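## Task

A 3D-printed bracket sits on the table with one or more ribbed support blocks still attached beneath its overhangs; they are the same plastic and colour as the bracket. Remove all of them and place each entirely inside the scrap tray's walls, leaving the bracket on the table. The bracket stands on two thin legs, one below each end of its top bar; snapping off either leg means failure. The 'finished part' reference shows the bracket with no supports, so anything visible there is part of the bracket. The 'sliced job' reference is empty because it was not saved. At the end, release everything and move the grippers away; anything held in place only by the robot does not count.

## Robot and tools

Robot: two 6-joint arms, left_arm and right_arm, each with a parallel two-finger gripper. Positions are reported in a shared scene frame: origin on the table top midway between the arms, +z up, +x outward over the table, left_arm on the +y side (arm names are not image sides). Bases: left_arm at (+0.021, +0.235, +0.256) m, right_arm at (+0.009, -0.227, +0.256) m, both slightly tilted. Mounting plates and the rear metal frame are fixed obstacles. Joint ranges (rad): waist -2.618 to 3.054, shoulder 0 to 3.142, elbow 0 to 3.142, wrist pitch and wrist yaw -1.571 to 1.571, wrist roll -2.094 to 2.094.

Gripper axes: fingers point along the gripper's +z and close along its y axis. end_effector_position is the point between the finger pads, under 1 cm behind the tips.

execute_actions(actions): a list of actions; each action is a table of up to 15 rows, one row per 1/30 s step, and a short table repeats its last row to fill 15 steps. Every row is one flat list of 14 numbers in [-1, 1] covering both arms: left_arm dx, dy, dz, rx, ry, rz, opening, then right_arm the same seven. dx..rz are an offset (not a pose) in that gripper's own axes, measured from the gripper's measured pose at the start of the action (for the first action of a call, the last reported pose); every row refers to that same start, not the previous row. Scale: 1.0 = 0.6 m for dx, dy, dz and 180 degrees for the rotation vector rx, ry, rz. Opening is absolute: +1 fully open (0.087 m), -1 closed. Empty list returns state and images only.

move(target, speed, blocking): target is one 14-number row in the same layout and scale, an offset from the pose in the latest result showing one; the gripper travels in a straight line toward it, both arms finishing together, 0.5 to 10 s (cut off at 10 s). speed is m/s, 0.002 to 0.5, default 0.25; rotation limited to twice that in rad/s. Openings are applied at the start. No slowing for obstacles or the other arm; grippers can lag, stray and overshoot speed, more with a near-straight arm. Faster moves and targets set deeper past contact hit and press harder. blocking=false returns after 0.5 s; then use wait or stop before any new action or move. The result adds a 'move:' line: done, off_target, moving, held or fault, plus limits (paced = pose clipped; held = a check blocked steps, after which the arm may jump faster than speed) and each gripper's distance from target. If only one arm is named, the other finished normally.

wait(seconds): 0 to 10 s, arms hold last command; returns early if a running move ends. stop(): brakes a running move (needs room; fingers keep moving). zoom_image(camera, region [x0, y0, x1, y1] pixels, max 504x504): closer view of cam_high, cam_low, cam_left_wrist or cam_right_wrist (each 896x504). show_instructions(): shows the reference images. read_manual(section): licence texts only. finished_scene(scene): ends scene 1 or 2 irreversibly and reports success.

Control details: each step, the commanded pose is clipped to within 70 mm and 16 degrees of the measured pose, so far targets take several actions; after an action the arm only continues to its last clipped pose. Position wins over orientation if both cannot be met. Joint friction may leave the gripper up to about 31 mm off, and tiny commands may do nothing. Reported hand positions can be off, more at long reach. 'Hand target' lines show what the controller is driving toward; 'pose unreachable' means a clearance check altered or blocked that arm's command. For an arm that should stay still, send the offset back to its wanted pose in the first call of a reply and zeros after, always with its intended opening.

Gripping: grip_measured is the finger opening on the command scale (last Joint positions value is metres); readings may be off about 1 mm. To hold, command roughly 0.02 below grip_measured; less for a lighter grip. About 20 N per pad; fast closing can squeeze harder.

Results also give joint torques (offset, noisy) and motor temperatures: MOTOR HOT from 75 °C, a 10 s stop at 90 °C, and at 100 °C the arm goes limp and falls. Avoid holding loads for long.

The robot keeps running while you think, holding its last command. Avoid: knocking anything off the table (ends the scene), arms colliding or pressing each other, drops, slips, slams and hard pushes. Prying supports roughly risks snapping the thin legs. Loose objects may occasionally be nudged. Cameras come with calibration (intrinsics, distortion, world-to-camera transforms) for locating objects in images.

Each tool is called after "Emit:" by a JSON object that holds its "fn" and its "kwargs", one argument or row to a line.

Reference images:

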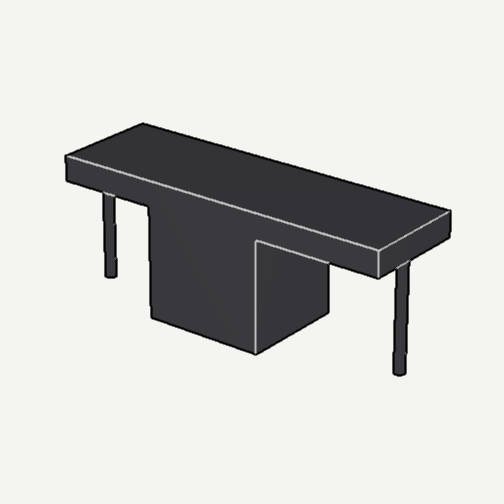

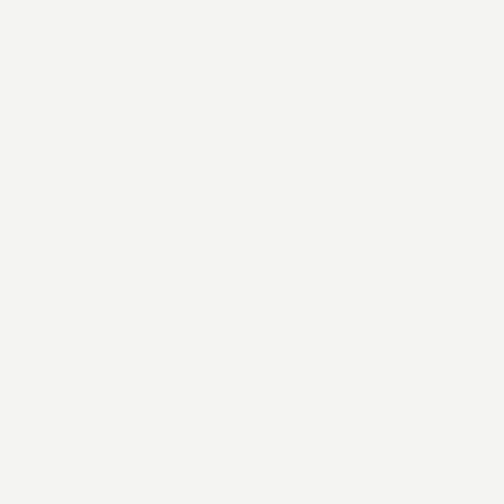

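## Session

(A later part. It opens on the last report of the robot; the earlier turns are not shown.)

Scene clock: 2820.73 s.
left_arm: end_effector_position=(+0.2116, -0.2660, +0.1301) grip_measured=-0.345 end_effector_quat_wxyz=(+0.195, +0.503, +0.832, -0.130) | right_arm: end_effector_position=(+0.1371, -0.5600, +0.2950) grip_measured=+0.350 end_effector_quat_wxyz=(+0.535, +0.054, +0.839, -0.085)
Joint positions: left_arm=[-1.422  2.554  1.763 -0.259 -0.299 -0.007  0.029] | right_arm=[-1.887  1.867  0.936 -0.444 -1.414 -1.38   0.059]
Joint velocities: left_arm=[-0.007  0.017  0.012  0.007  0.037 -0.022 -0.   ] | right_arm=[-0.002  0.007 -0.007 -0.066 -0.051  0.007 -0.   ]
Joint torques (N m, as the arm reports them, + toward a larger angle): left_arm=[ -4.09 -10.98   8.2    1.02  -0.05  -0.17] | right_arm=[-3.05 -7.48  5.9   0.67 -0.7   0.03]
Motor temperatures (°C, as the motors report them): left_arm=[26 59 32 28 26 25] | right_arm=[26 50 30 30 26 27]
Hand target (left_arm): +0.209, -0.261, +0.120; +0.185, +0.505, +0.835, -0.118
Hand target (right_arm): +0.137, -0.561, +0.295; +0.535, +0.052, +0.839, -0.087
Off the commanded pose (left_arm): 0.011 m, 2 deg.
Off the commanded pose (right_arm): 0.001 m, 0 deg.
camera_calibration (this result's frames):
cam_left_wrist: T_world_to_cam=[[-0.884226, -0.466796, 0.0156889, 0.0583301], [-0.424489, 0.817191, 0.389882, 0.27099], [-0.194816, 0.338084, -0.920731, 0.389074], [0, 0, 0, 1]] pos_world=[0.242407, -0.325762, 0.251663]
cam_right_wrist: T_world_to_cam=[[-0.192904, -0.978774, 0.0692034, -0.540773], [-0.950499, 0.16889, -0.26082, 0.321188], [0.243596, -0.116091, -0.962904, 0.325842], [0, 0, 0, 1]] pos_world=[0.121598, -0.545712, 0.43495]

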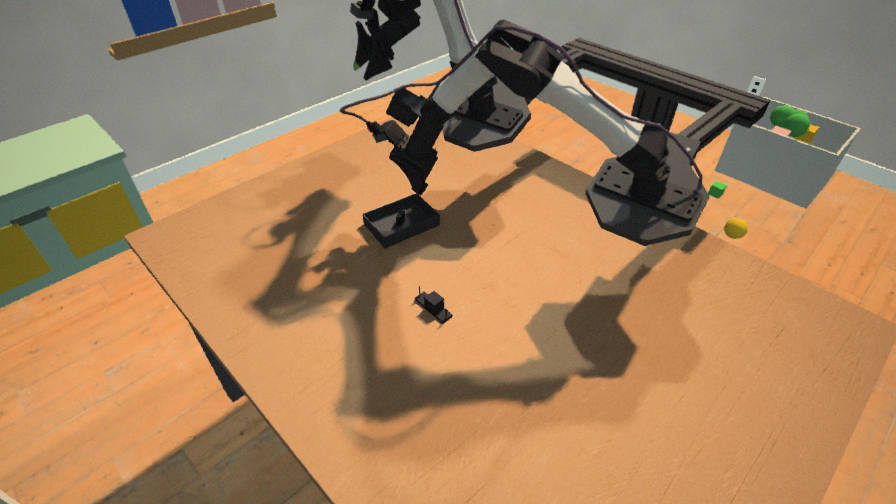

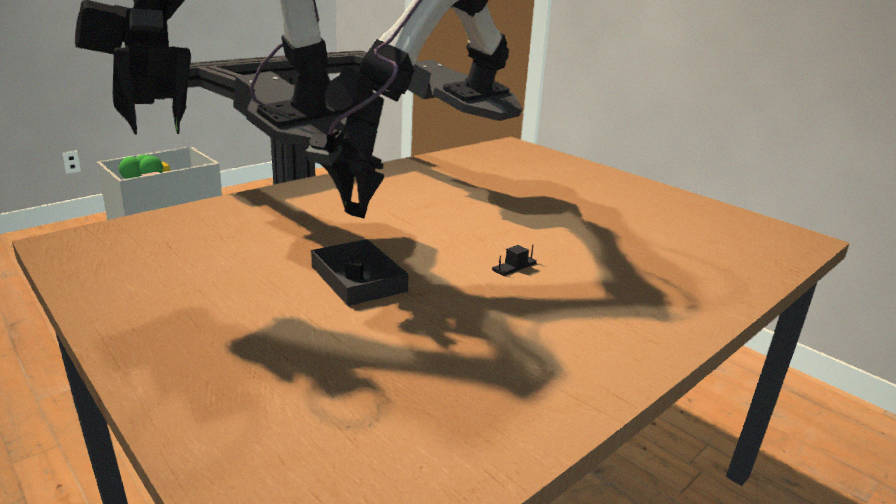

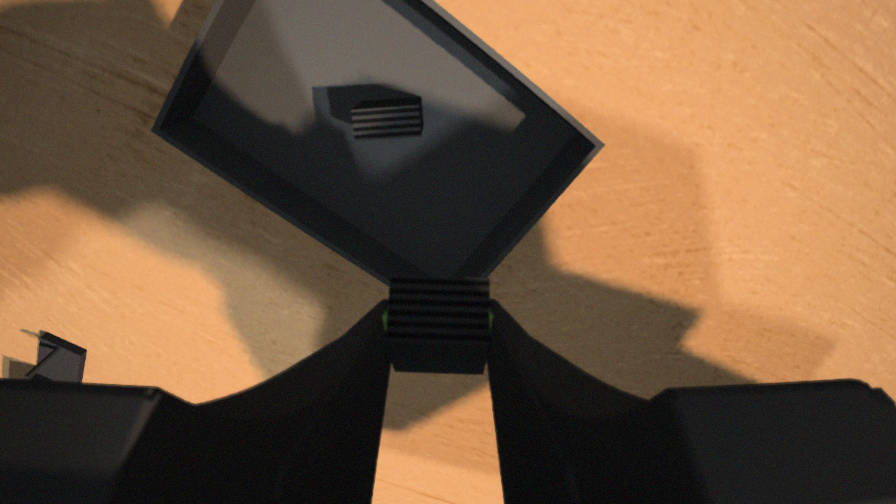

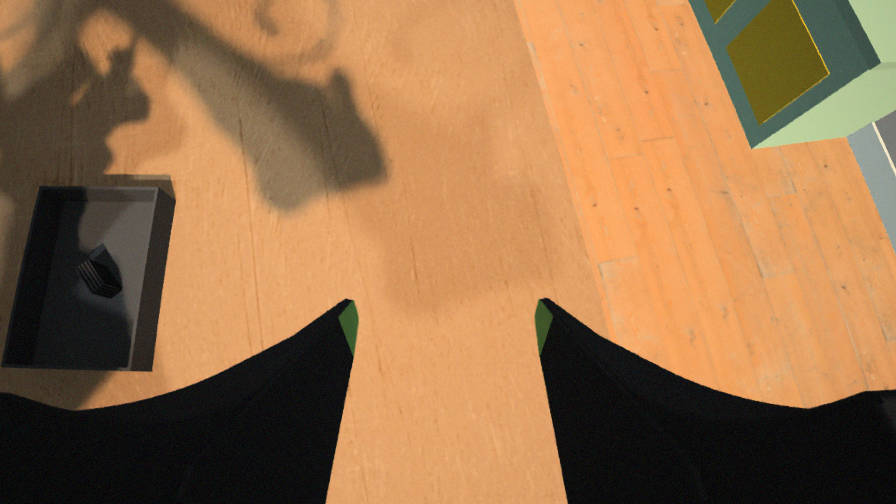

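Emit:
{"fn": "move", "kwargs": {
  "target": [0.005, 0.010, 0.108, 0, 0, 0, -0.45, 0, 0, 0, 0, 0, 0, 0.35],
  "speed": 0.08
}}

Scene clock: 2879.00 s.
left_arm: end_effector_position=(+0.2251, -0.2882, +0.0809) grip_measured=-0.345 end_effector_quat_wxyz=(+0.200, +0.503, +0.830, -0.131) | right_arm: end_effector_position=(+0.1371, -0.5600, +0.2950) grip_measured=+0.350 end_effector_quat_wxyz=(+0.535, +0.054, +0.839, -0.085)
Joint positions: left_arm=[-1.387  2.752  1.959 -0.239 -0.286  0.03   0.029] | right_arm=[-1.887  1.867  0.936 -0.444 -1.414 -1.38   0.059]
Joint velocities: left_arm=[-0.007 -0.007  0.012  0.022  0.051 -0.022 -0.   ] | right_arm=[ 0.007 -0.002  0.017 -0.022 -0.007 -0.007 -0.001]
Joint torques (N m, as the arm reports them, + toward a larger angle): left_arm=[ -3.07 -11.64   8.13   1.25   0.16  -0.08] | right_arm=[-3.04 -7.45  5.83  0.63 -0.7   0.03]
Motor temperatures (°C, as the motors report them): left_arm=[27 62 35 29 26 25] | right_arm=[26 48 31 30 26 27]
Hand target (left_arm): +0.228, -0.286, +0.071; +0.196, +0.503, +0.832, -0.130
Hand target (right_arm): +0.137, -0.560, +0.295; +0.535, +0.054, +0.839, -0.085
Off the commanded pose (left_arm): 0.010 m, 1 deg.
Off the commanded pose (right_arm): 0.000 m, 0 deg.
move: done
camera_calibration (this result's frames):
cam_left_wrist: T_world_to_cam=[[-0.884464, -0.466481, 0.0109019, 0.0611955], [-0.427552, 0.819568, 0.381455, 0.316133], [-0.186877, 0.332722, -0.924323, 0.350833], [0, 0, 0, 1]] pos_world=[0.254851, -0.347276, 0.203025]
cam_right_wrist: T_world_to_cam=[[-0.192904, -0.978774, 0.0692034, -0.540773], [-0.950499, 0.16889, -0.26082, 0.321188], [0.243596, -0.116091, -0.962904, 0.325842], [0, 0, 0, 1]] pos_world=[0.121598, -0.545712, 0.43495]

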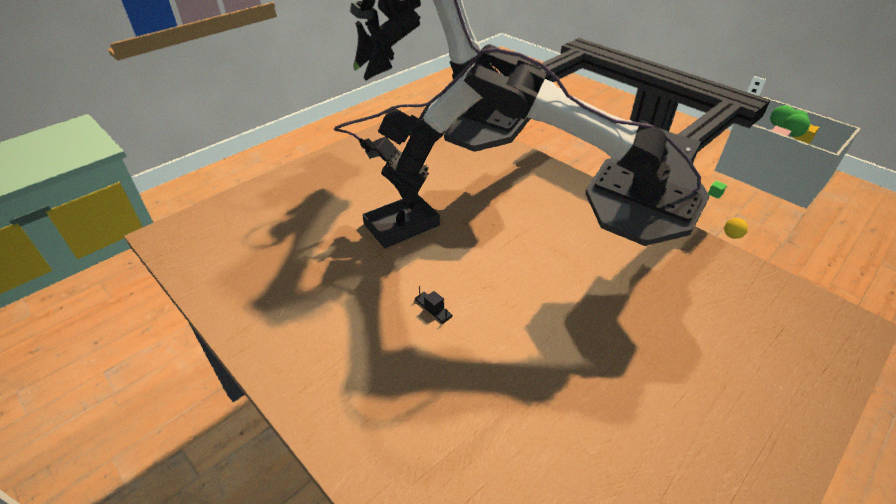

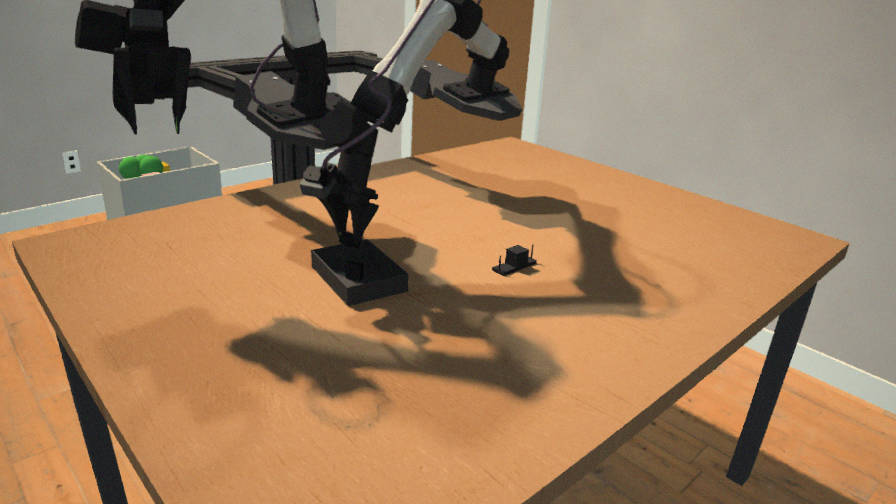

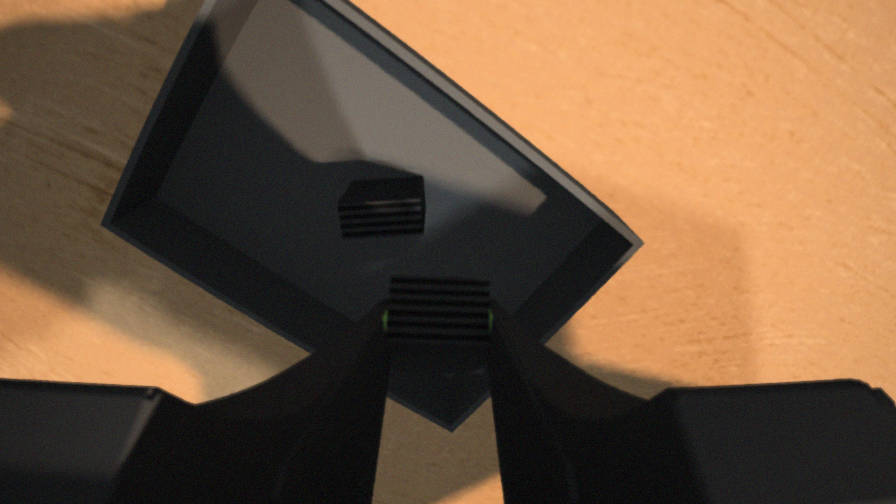

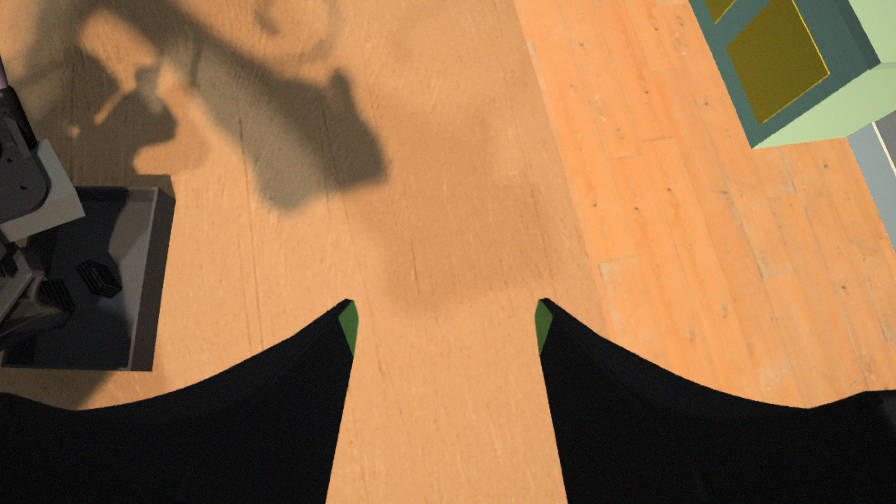

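Emit:
{"fn": "move", "kwargs": {
  "target": [0.041, 0.0, 0.050, 0, 0, 0, -0.45, 0, 0, 0, 0, 0, 0, 0.35],
  "speed": 0.05
}}

Scene clock: 2912.33 s.
left_arm: end_effector_position=(+0.2246, -0.2975, +0.0667) grip_measured=-0.345 end_effector_quat_wxyz=(+0.219, +0.498, +0.827, -0.142) | right_arm: end_effector_position=(+0.1371, -0.5600, +0.2950) grip_measured=+0.350 end_effector_quat_wxyz=(+0.535, +0.054, +0.839, -0.085)
Joint positions: left_arm=[-1.387  2.793  1.959 -0.15  -0.285  0.039  0.029] | right_arm=[-1.887  1.867  0.936 -0.444 -1.414 -1.38   0.059]
Joint velocities: left_arm=[-0.002  0.002  0.007  0.022 -0.007  0.007 -0.   ] | right_arm=[ 0.007 -0.002  0.012 -0.037 -0.066 -0.022 -0.   ]
Joint torques (N m, as the arm reports them, + toward a larger angle): left_arm=[ -2.62 -11.77   3.9    1.34   0.18  -0.1 ] | right_arm=[-3.02 -7.49  5.89  0.64 -0.71  0.02]
Motor temperatures (°C, as the motors report them): left_arm=[26 65 35 30 26 25] | right_arm=[26 47 31 30 26 27]
Hand target (left_arm): +0.221, -0.281, +0.044; +0.200, +0.503, +0.831, -0.131
Hand target (right_arm): +0.137, -0.560, +0.295; +0.535, +0.054, +0.839, -0.085
Off the commanded pose (left_arm): 0.029 m, 3 deg.
Off the commanded pose (right_arm): 0.000 m, 0 deg.
move: off_target (left_arm)
camera_calibration (this result's frames):
cam_left_wrist: T_world_to_cam=[[-0.88222, -0.470674, 0.0124236, 0.0547308], [-0.439079, 0.831953, 0.339212, 0.33801], [-0.169994, 0.293805, -0.940628, 0.326444], [0, 0, 0, 1]] pos_world=[0.252191, -0.351358, 0.191725]
cam_right_wrist: T_world_to_cam=[[-0.192904, -0.978774, 0.0692034, -0.540773], [-0.950499, 0.16889, -0.26082, 0.321188], [0.243596, -0.116091, -0.962904, 0.325842], [0, 0, 0, 1]] pos_world=[0.121598, -0.545712, 0.43495]

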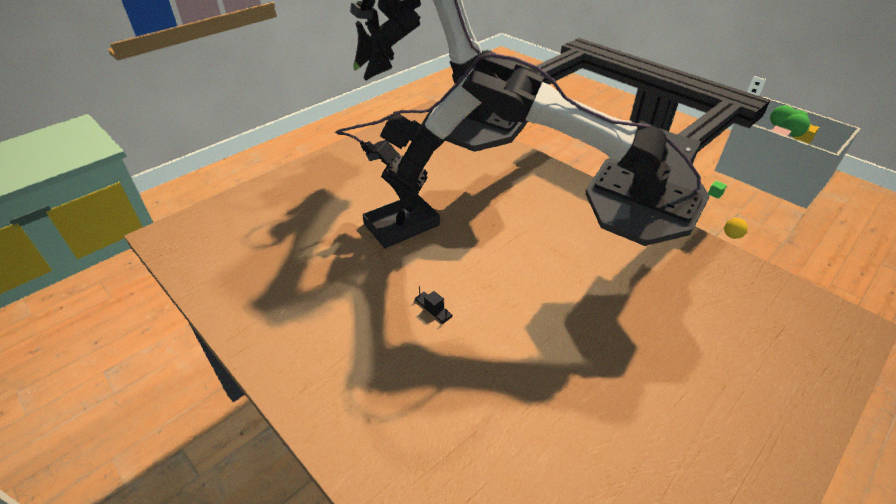

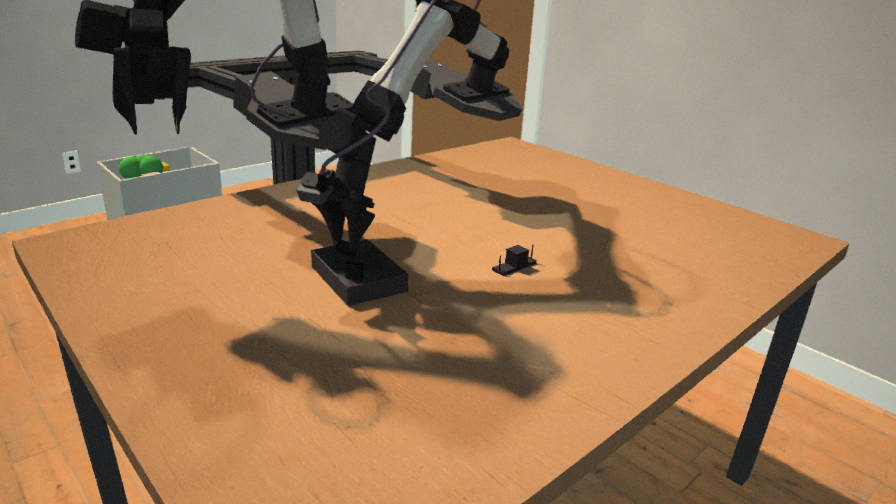

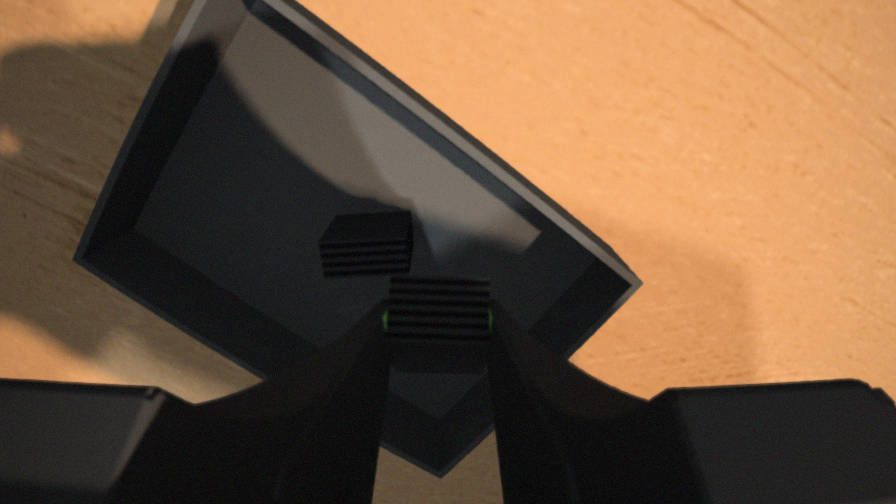

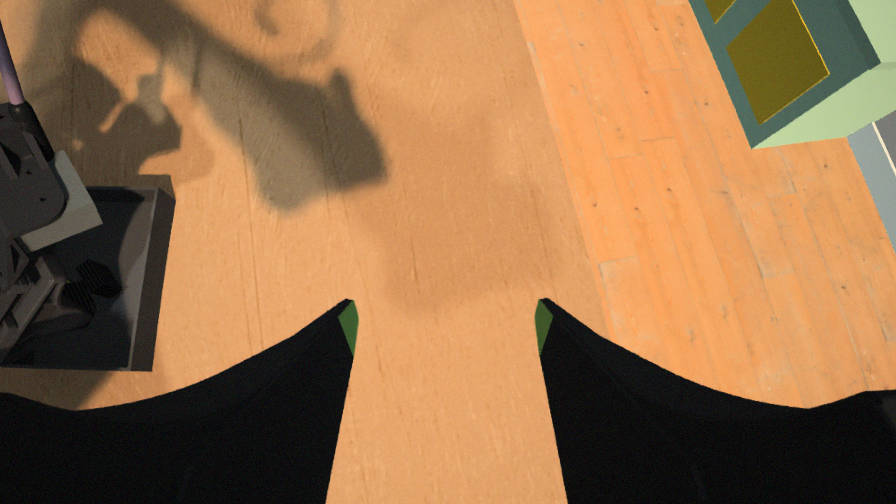

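Emit:
{"fn": "move", "kwargs": {
  "target": [0.060, -0.003, 0.015, 0, 0.028, 0, -0.45, 0, 0, 0, 0, 0, 0, 0.35],
  "speed": 0.04
}}

Scene clock: 2924.33 s.
left_arm: end_effector_position=(+0.2229, -0.2954, +0.0657) grip_measured=-0.345 end_effector_quat_wxyz=(+0.213, +0.495, +0.831, -0.140) | right_arm: end_effector_position=(+0.1371, -0.5600, +0.2950) grip_measured=+0.350 end_effector_quat_wxyz=(+0.535, +0.054, +0.839, -0.085)
Joint positions: left_arm=[-1.387  2.793  1.959 -0.162 -0.285  0.025  0.029] | right_arm=[-1.887  1.867  0.936 -0.444 -1.414 -1.38   0.059]
Joint velocities: left_arm=[-0.002  0.002 -0.002 -0.051 -0.007  0.007 -0.001] | right_arm=[-0.002 -0.012  0.002  0.022 -0.081  0.037 -0.001]
Joint torques (N m, as the arm reports them, + toward a larger angle): left_arm=[ -3.88 -11.38   4.66   1.03   0.07  -0.24] | right_arm=[-3.1  -7.5   5.93  0.62 -0.7   0.04]
Motor temperatures (°C, as the motors report them): left_arm=[26 66 34 30 26 25] | right_arm=[26 47 31 30 26 27]
Hand target (left_arm): +0.211, -0.274, +0.042; +0.183, +0.504, +0.836, -0.120
Hand target (right_arm): +0.137, -0.560, +0.295; +0.535, +0.054, +0.839, -0.085
Off the commanded pose (left_arm): 0.034 m, 4 deg.
Off the commanded pose (right_arm): 0.000 m, 0 deg.
move: off_target (left_arm)
camera_calibration (this result's frames):
cam_left_wrist: T_world_to_cam=[[-0.877977, -0.478371, 0.0178352, 0.0506336], [-0.442687, 0.825534, 0.350031, 0.333992], [-0.182168, 0.299424, -0.936568, 0.328671], [0, 0, 0, 1]] pos_world=[0.252183, -0.349912, 0.190012]
cam_right_wrist: T_world_to_cam=[[-0.192904, -0.978774, 0.0692034, -0.540773], [-0.950499, 0.16889, -0.26082, 0.321188], [0.243596, -0.116091, -0.962904, 0.325842], [0, 0, 0, 1]] pos_world=[0.121598, -0.545712, 0.43495]

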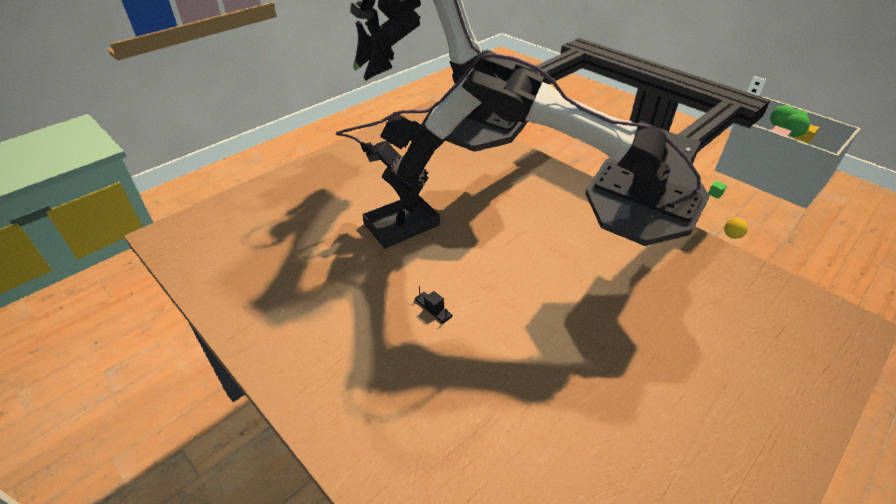

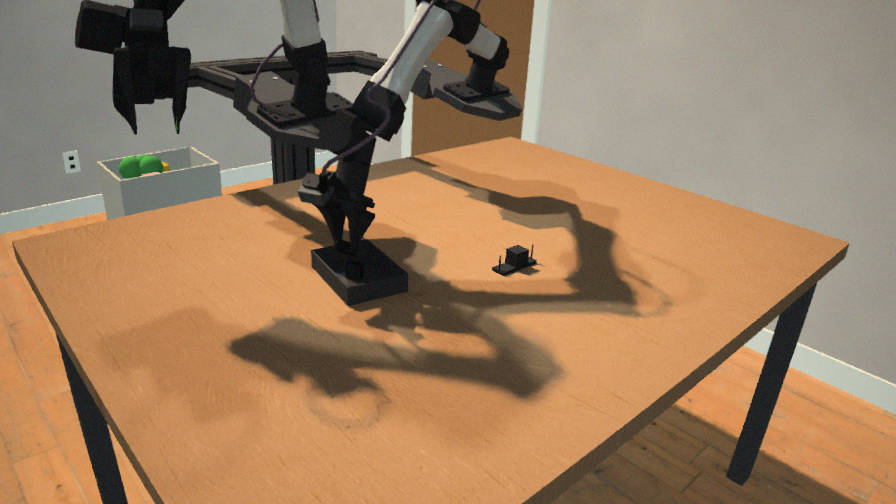

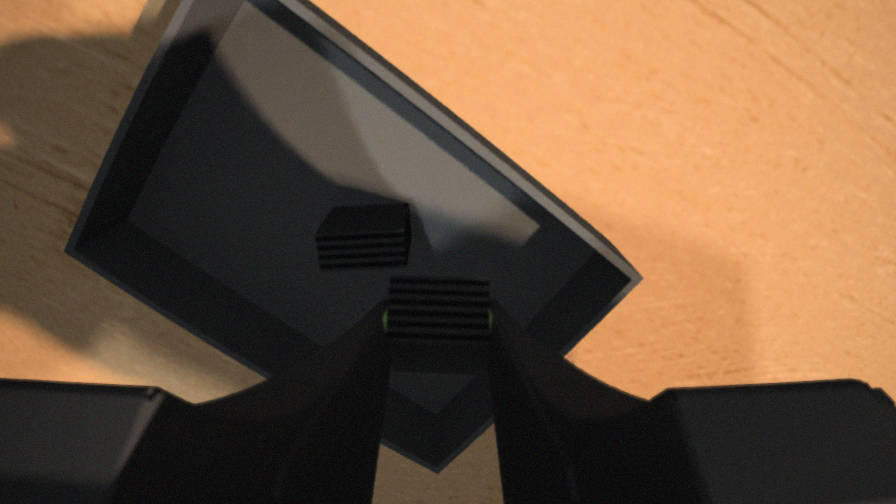

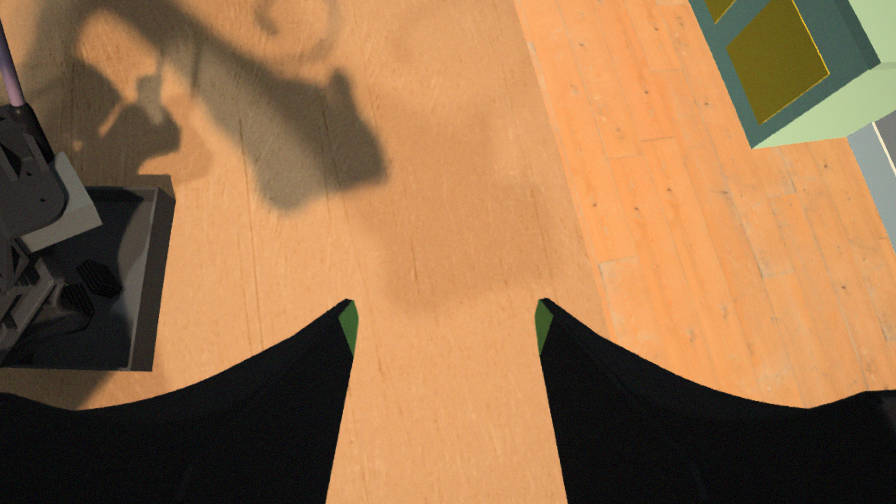

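Emit:
{"fn": "move", "kwargs": {
  "target": [0.0525, 0.0025, -0.0087, 0, 0.0397, 0.0116, -0.45, 0, 0, 0, 0, 0, 0, 0.35],
  "speed": 0.04
}}

Scene clock: 2940.07 s.
left_arm: end_effector_position=(+0.2123, -0.2741, +0.0582) grip_measured=-0.345 end_effector_quat_wxyz=(+0.174, +0.513, +0.833, -0.114) | right_arm: end_effector_position=(+0.1371, -0.5600, +0.2950) grip_measured=+0.350 end_effector_quat_wxyz=(+0.535, +0.054, +0.839, -0.085)
Joint positions: left_arm=[-1.387  2.793  1.959 -0.264 -0.285  0.025  0.029] | right_arm=[-1.887  1.867  0.936 -0.444 -1.414 -1.38   0.059]
Joint velocities: left_arm=[ 0.012  0.007 -0.012 -0.007 -0.007 -0.051 -0.001] | right_arm=[-0.002 -0.002 -0.002 -0.066  0.037  0.037 -0.   ]
Joint torques (N m, as the arm reports them, + toward a larger angle): left_arm=[ -4.24 -13.05   6.74   0.9    0.02  -0.14] | right_arm=[-3.09 -7.46  5.83  0.63 -0.71  0.04]
Motor temperatures (°C, as the motors report them): left_arm=[27 67 33 30 26 25] | right_arm=[26 46 31 30 26 27]
Hand target (left_arm): +0.210, -0.268, +0.055; +0.164, +0.518, +0.833, -0.105
Hand target (right_arm): +0.137, -0.560, +0.295; +0.535, +0.054, +0.839, -0.085
Off the commanded pose (left_arm): 0.007 m, 2 deg.
Off the commanded pose (right_arm): 0.000 m, 0 deg.
move: done
camera_calibration (this result's frames):
cam_left_wrist: T_world_to_cam=[[-0.890556, -0.454826, 0.0065547, 0.061479], [-0.406104, 0.801483, 0.438982, 0.29482], [-0.204914, 0.388276, -0.898472, 0.340331], [0, 0, 0, 1]] pos_world=[0.244217, -0.340474, 0.175954]
cam_right_wrist: T_world_to_cam=[[-0.192904, -0.978774, 0.0692034, -0.540773], [-0.950499, 0.16889, -0.26082, 0.321188], [0.243596, -0.116091, -0.962904, 0.325842], [0, 0, 0, 1]] pos_world=[0.121598, -0.545712, 0.43495]

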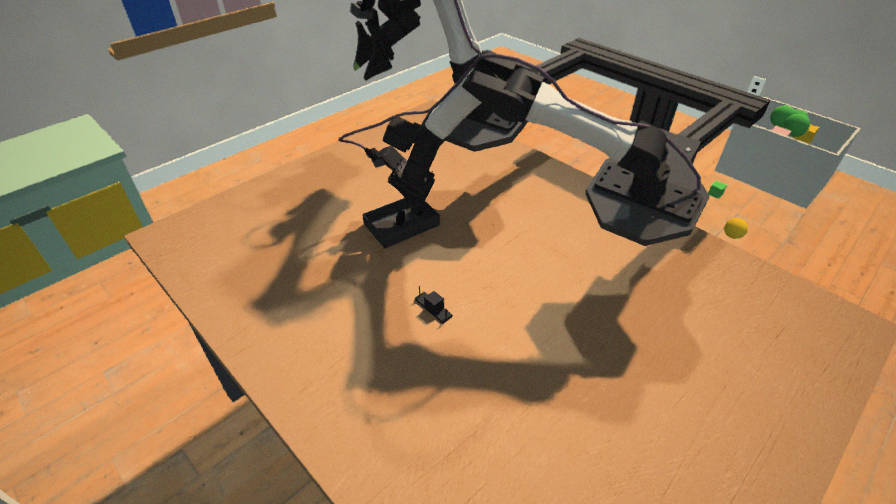

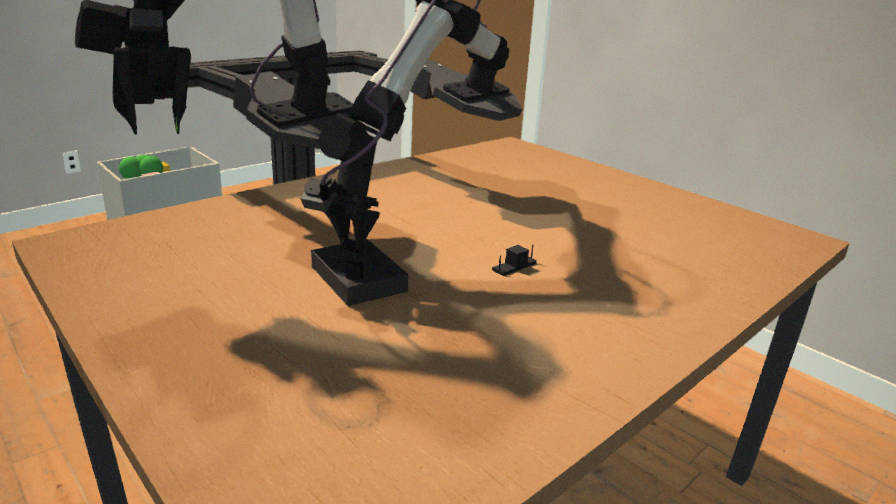

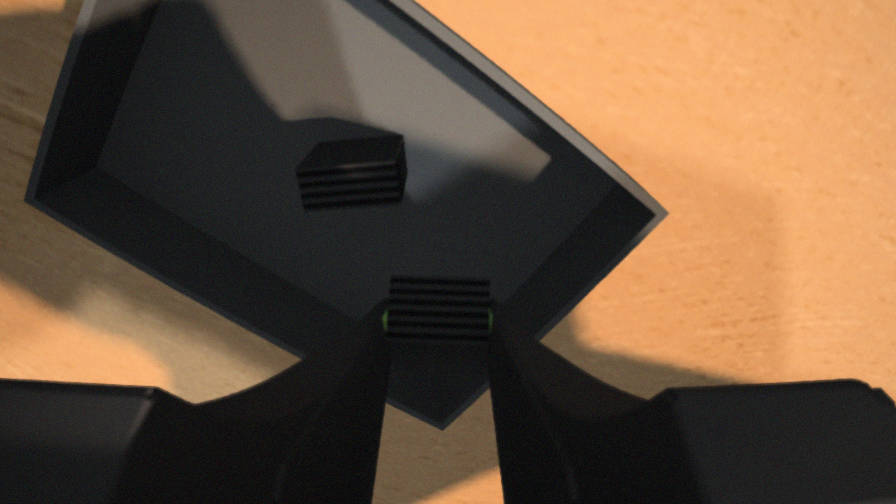

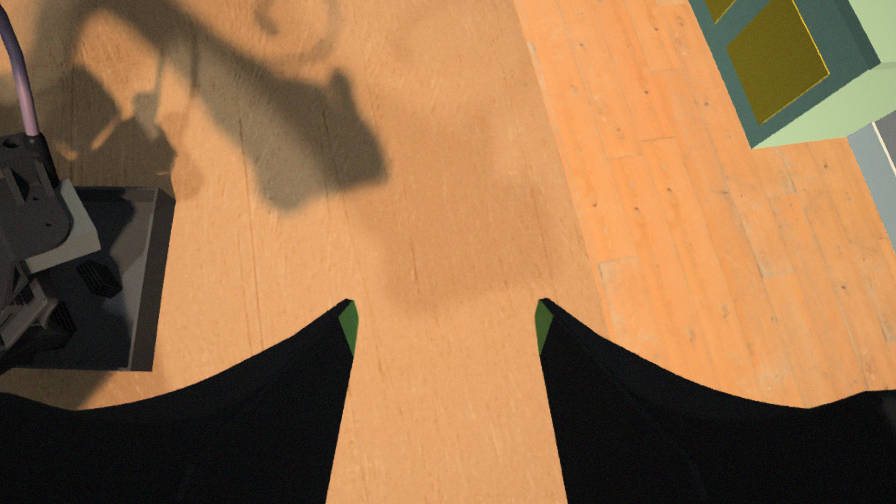

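Emit:
{"fn": "move", "kwargs": {
  "target": [0.022, 0.017, 0.0575, 0, -0.0095, -0.003, -0.45, 0, 0, 0, 0, 0, 0, 0.35],
  "speed": 0.03
}}

Scene clock: 2969.87 s.
left_arm: end_effector_position=(+0.2243, -0.2802, +0.0389) grip_measured=-0.345 end_effector_quat_wxyz=(+0.197, +0.504, +0.831, -0.127) | right_arm: end_effector_position=(+0.1371, -0.5600, +0.2950) grip_measured=+0.350 end_effector_quat_wxyz=(+0.535, +0.054, +0.839, -0.085)
Joint positions: left_arm=[-1.361  2.838  1.959 -0.155 -0.275  0.053  0.029] | right_arm=[-1.887  1.867  0.936 -0.444 -1.414 -1.38   0.059]
Joint velocities: left_arm=[-0.017 -0.017  0.007 -0.051  0.037 -0.081 -0.   ] | right_arm=[-0.002 -0.012  0.007 -0.022 -0.022  0.022  0.   ]
Joint torques (N m, as the arm reports them, + toward a larger angle): left_arm=[ -2.94 -11.62   5.52   1.29   0.13  -0.12] | right_arm=[-3.08 -7.38  5.85  0.63 -0.71  0.02]
Motor temperatures (°C, as the motors report them): left_arm=[27 71 34 29 25 25] | right_arm=[26 46 32 30 26 27]
Hand target (left_arm): +0.222, -0.271, +0.022; +0.186, +0.507, +0.833, -0.122
Hand target (right_arm): +0.137, -0.560, +0.295; +0.535, +0.054, +0.839, -0.085
Off the commanded pose (left_arm): 0.020 m, 1 deg.
Off the commanded pose (right_arm): 0.000 m, 0 deg.
move: off_target (left_arm)
camera_calibration (this result's frames):
cam_left_wrist: T_world_to_cam=[[-0.88466, -0.466174, 0.0076858, 0.0649688], [-0.426768, 0.816297, 0.389266, 0.323845], [-0.187739, 0.341088, -0.921093, 0.311636], [0, 0, 0, 1]] pos_world=[0.254188, -0.340362, 0.160485]
cam_right_wrist: T_world_to_cam=[[-0.192904, -0.978774, 0.0692034, -0.540773], [-0.950499, 0.16889, -0.26082, 0.321188], [0.243596, -0.116091, -0.962904, 0.325842], [0, 0, 0, 1]] pos_world=[0.121598, -0.545712, 0.43495]

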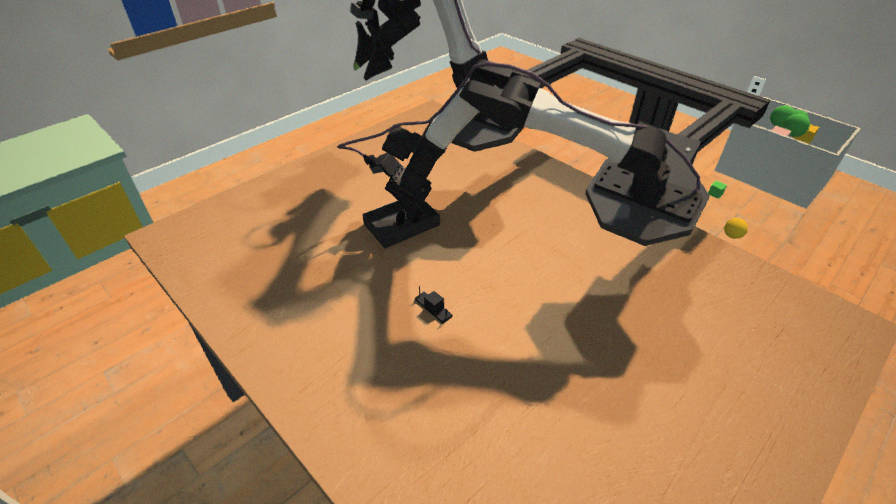

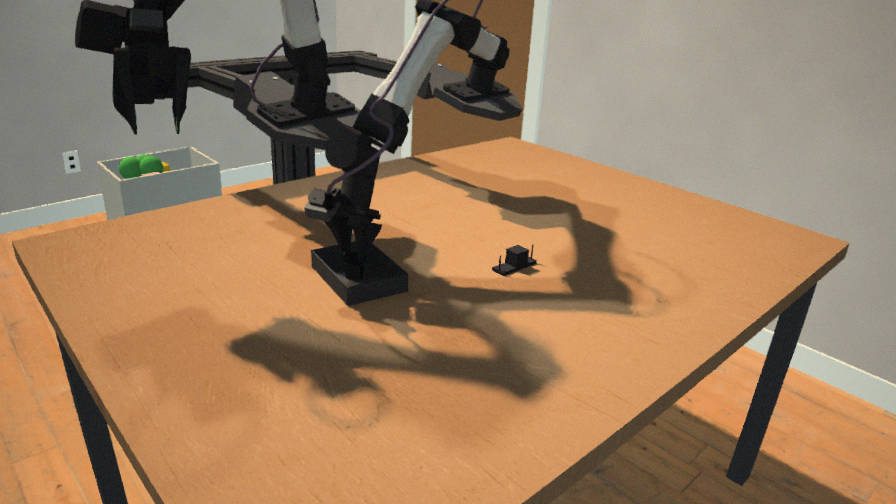

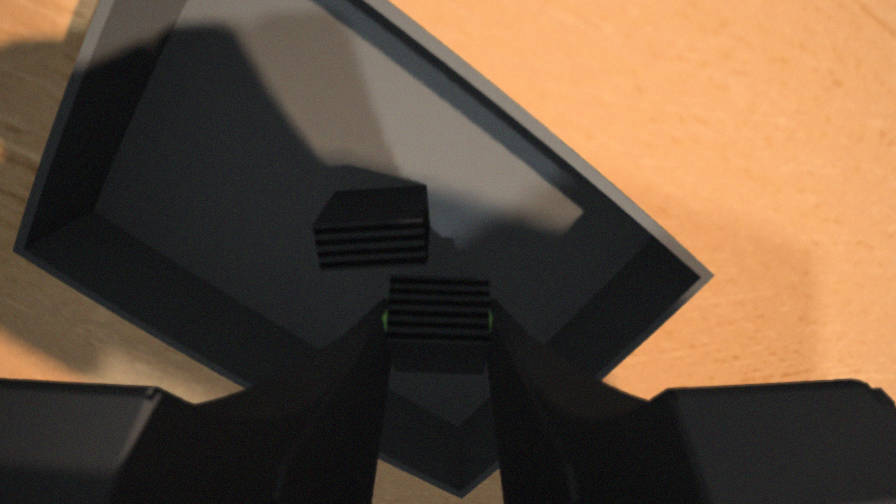

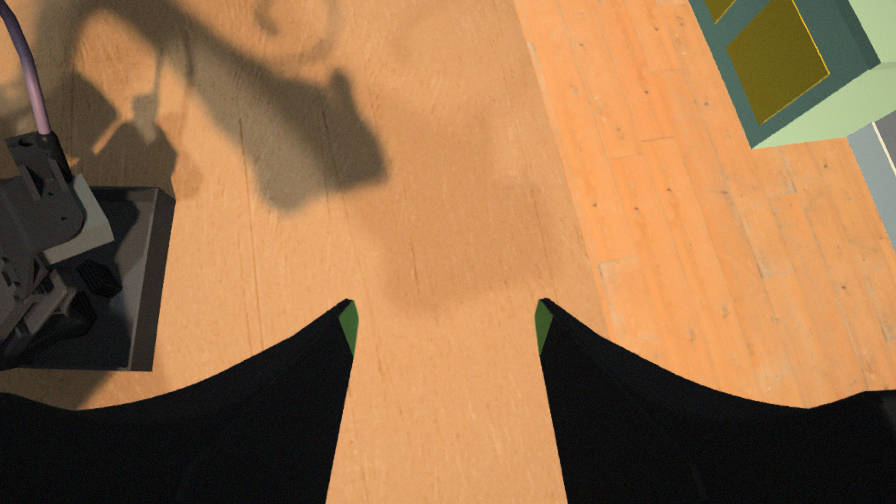

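Emit:
{"fn": "move", "kwargs": {
  "target": [0.0494, -0.0105, 0.028, 0.001, 0.0171, 0.0048, -0.45, 0, 0, 0, 0, 0, 0, 0.35],
  "speed": 0.03
}}

Scene clock: 2983.60 s.
left_arm: end_effector_position=(+0.2227, -0.2794, +0.0346) grip_measured=-0.345 end_effector_quat_wxyz=(+0.197, +0.505, +0.831, -0.127) | right_arm: end_effector_position=(+0.1371, -0.5600, +0.2950) grip_measured=+0.350 end_effector_quat_wxyz=(+0.535, +0.054, +0.839, -0.085)
Joint positions: left_arm=[-1.361  2.848  1.959 -0.147 -0.275  0.054  0.029] | right_arm=[-1.887  1.867  0.936 -0.444 -1.414 -1.38   0.059]
Joint velocities: left_arm=[-0.012  0.007 -0.012 -0.051  0.037  0.037 -0.   ] | right_arm=[ 0.002  0.007  0.007  0.022  0.095 -0.066 -0.   ]
Joint torques (N m, as the arm reports them, + toward a larger angle): left_arm=[ -4.23 -10.4    5.72   1.16   0.07  -0.18] | right_arm=[-3.03 -7.54  5.9   0.65 -0.72  0.04]
Motor temperatures (°C, as the motors report them): left_arm=[27 70 34 30 25 25] | right_arm=[26 46 32 29 26 27]
Hand target (left_arm): +0.210, -0.265, +0.011; +0.175, +0.514, +0.832, -0.113
Hand target (right_arm): +0.137, -0.560, +0.295; +0.535, +0.054, +0.839, -0.085
Off the commanded pose (left_arm): 0.030 m, 3 deg.
Off the commanded pose (right_arm): 0.000 m, 0 deg.
move: off_target (left_arm)
camera_calibration (this result's frames):
cam_left_wrist: T_world_to_cam=[[-0.885267, -0.465028, 0.00714174, 0.0644023], [-0.425488, 0.816005, 0.391274, 0.323676], [-0.187781, 0.343344, -0.920246, 0.307683], [0, 0, 0, 1]] pos_world=[0.252511, -0.339814, 0.156038]
cam_right_wrist: T_world_to_cam=[[-0.192904, -0.978774, 0.0692034, -0.540773], [-0.950499, 0.16889, -0.26082, 0.321188], [0.243596, -0.116091, -0.962904, 0.325842], [0, 0, 0, 1]] pos_world=[0.121598, -0.545712, 0.43495]

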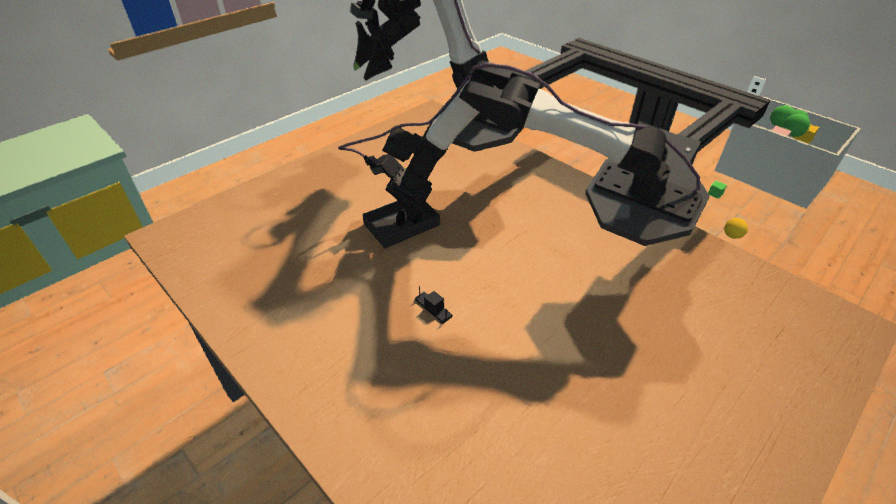

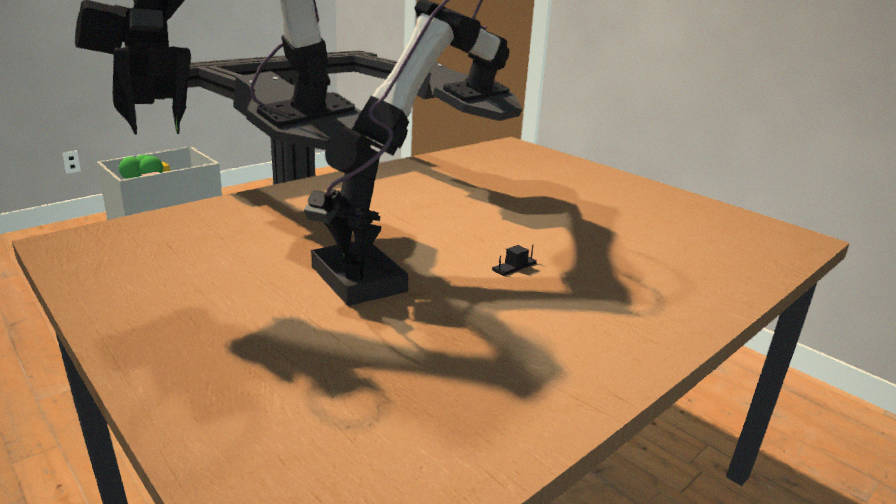

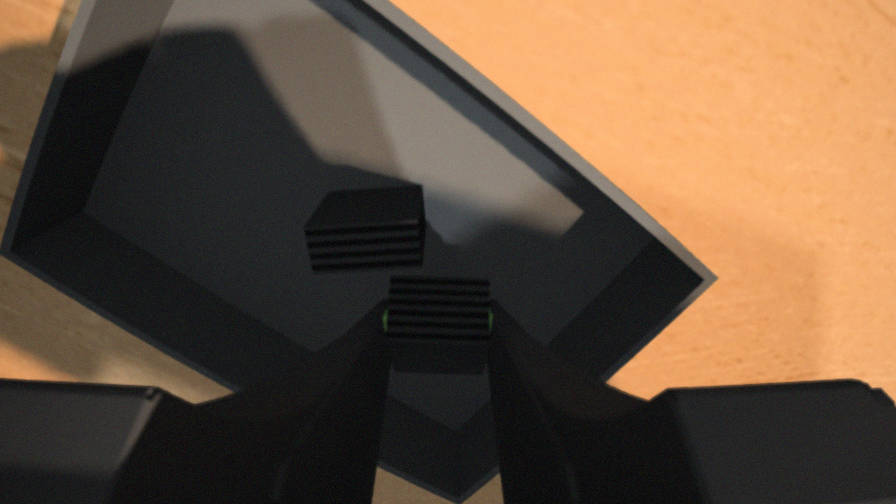

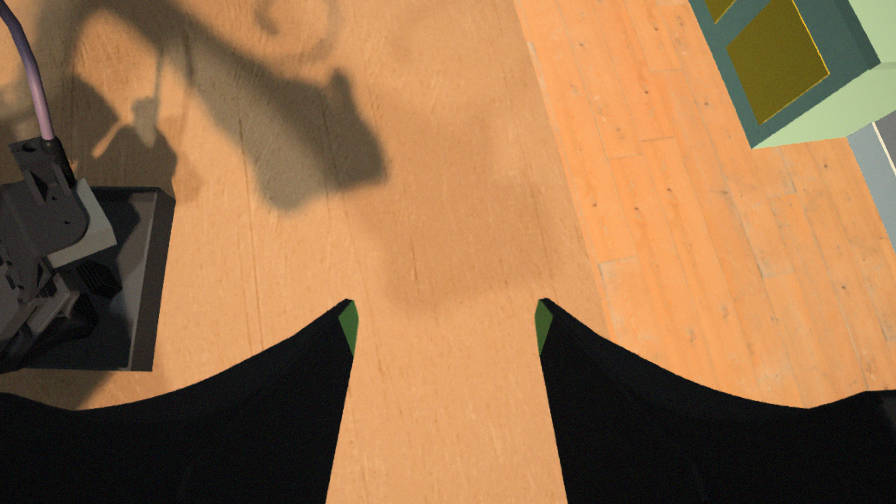

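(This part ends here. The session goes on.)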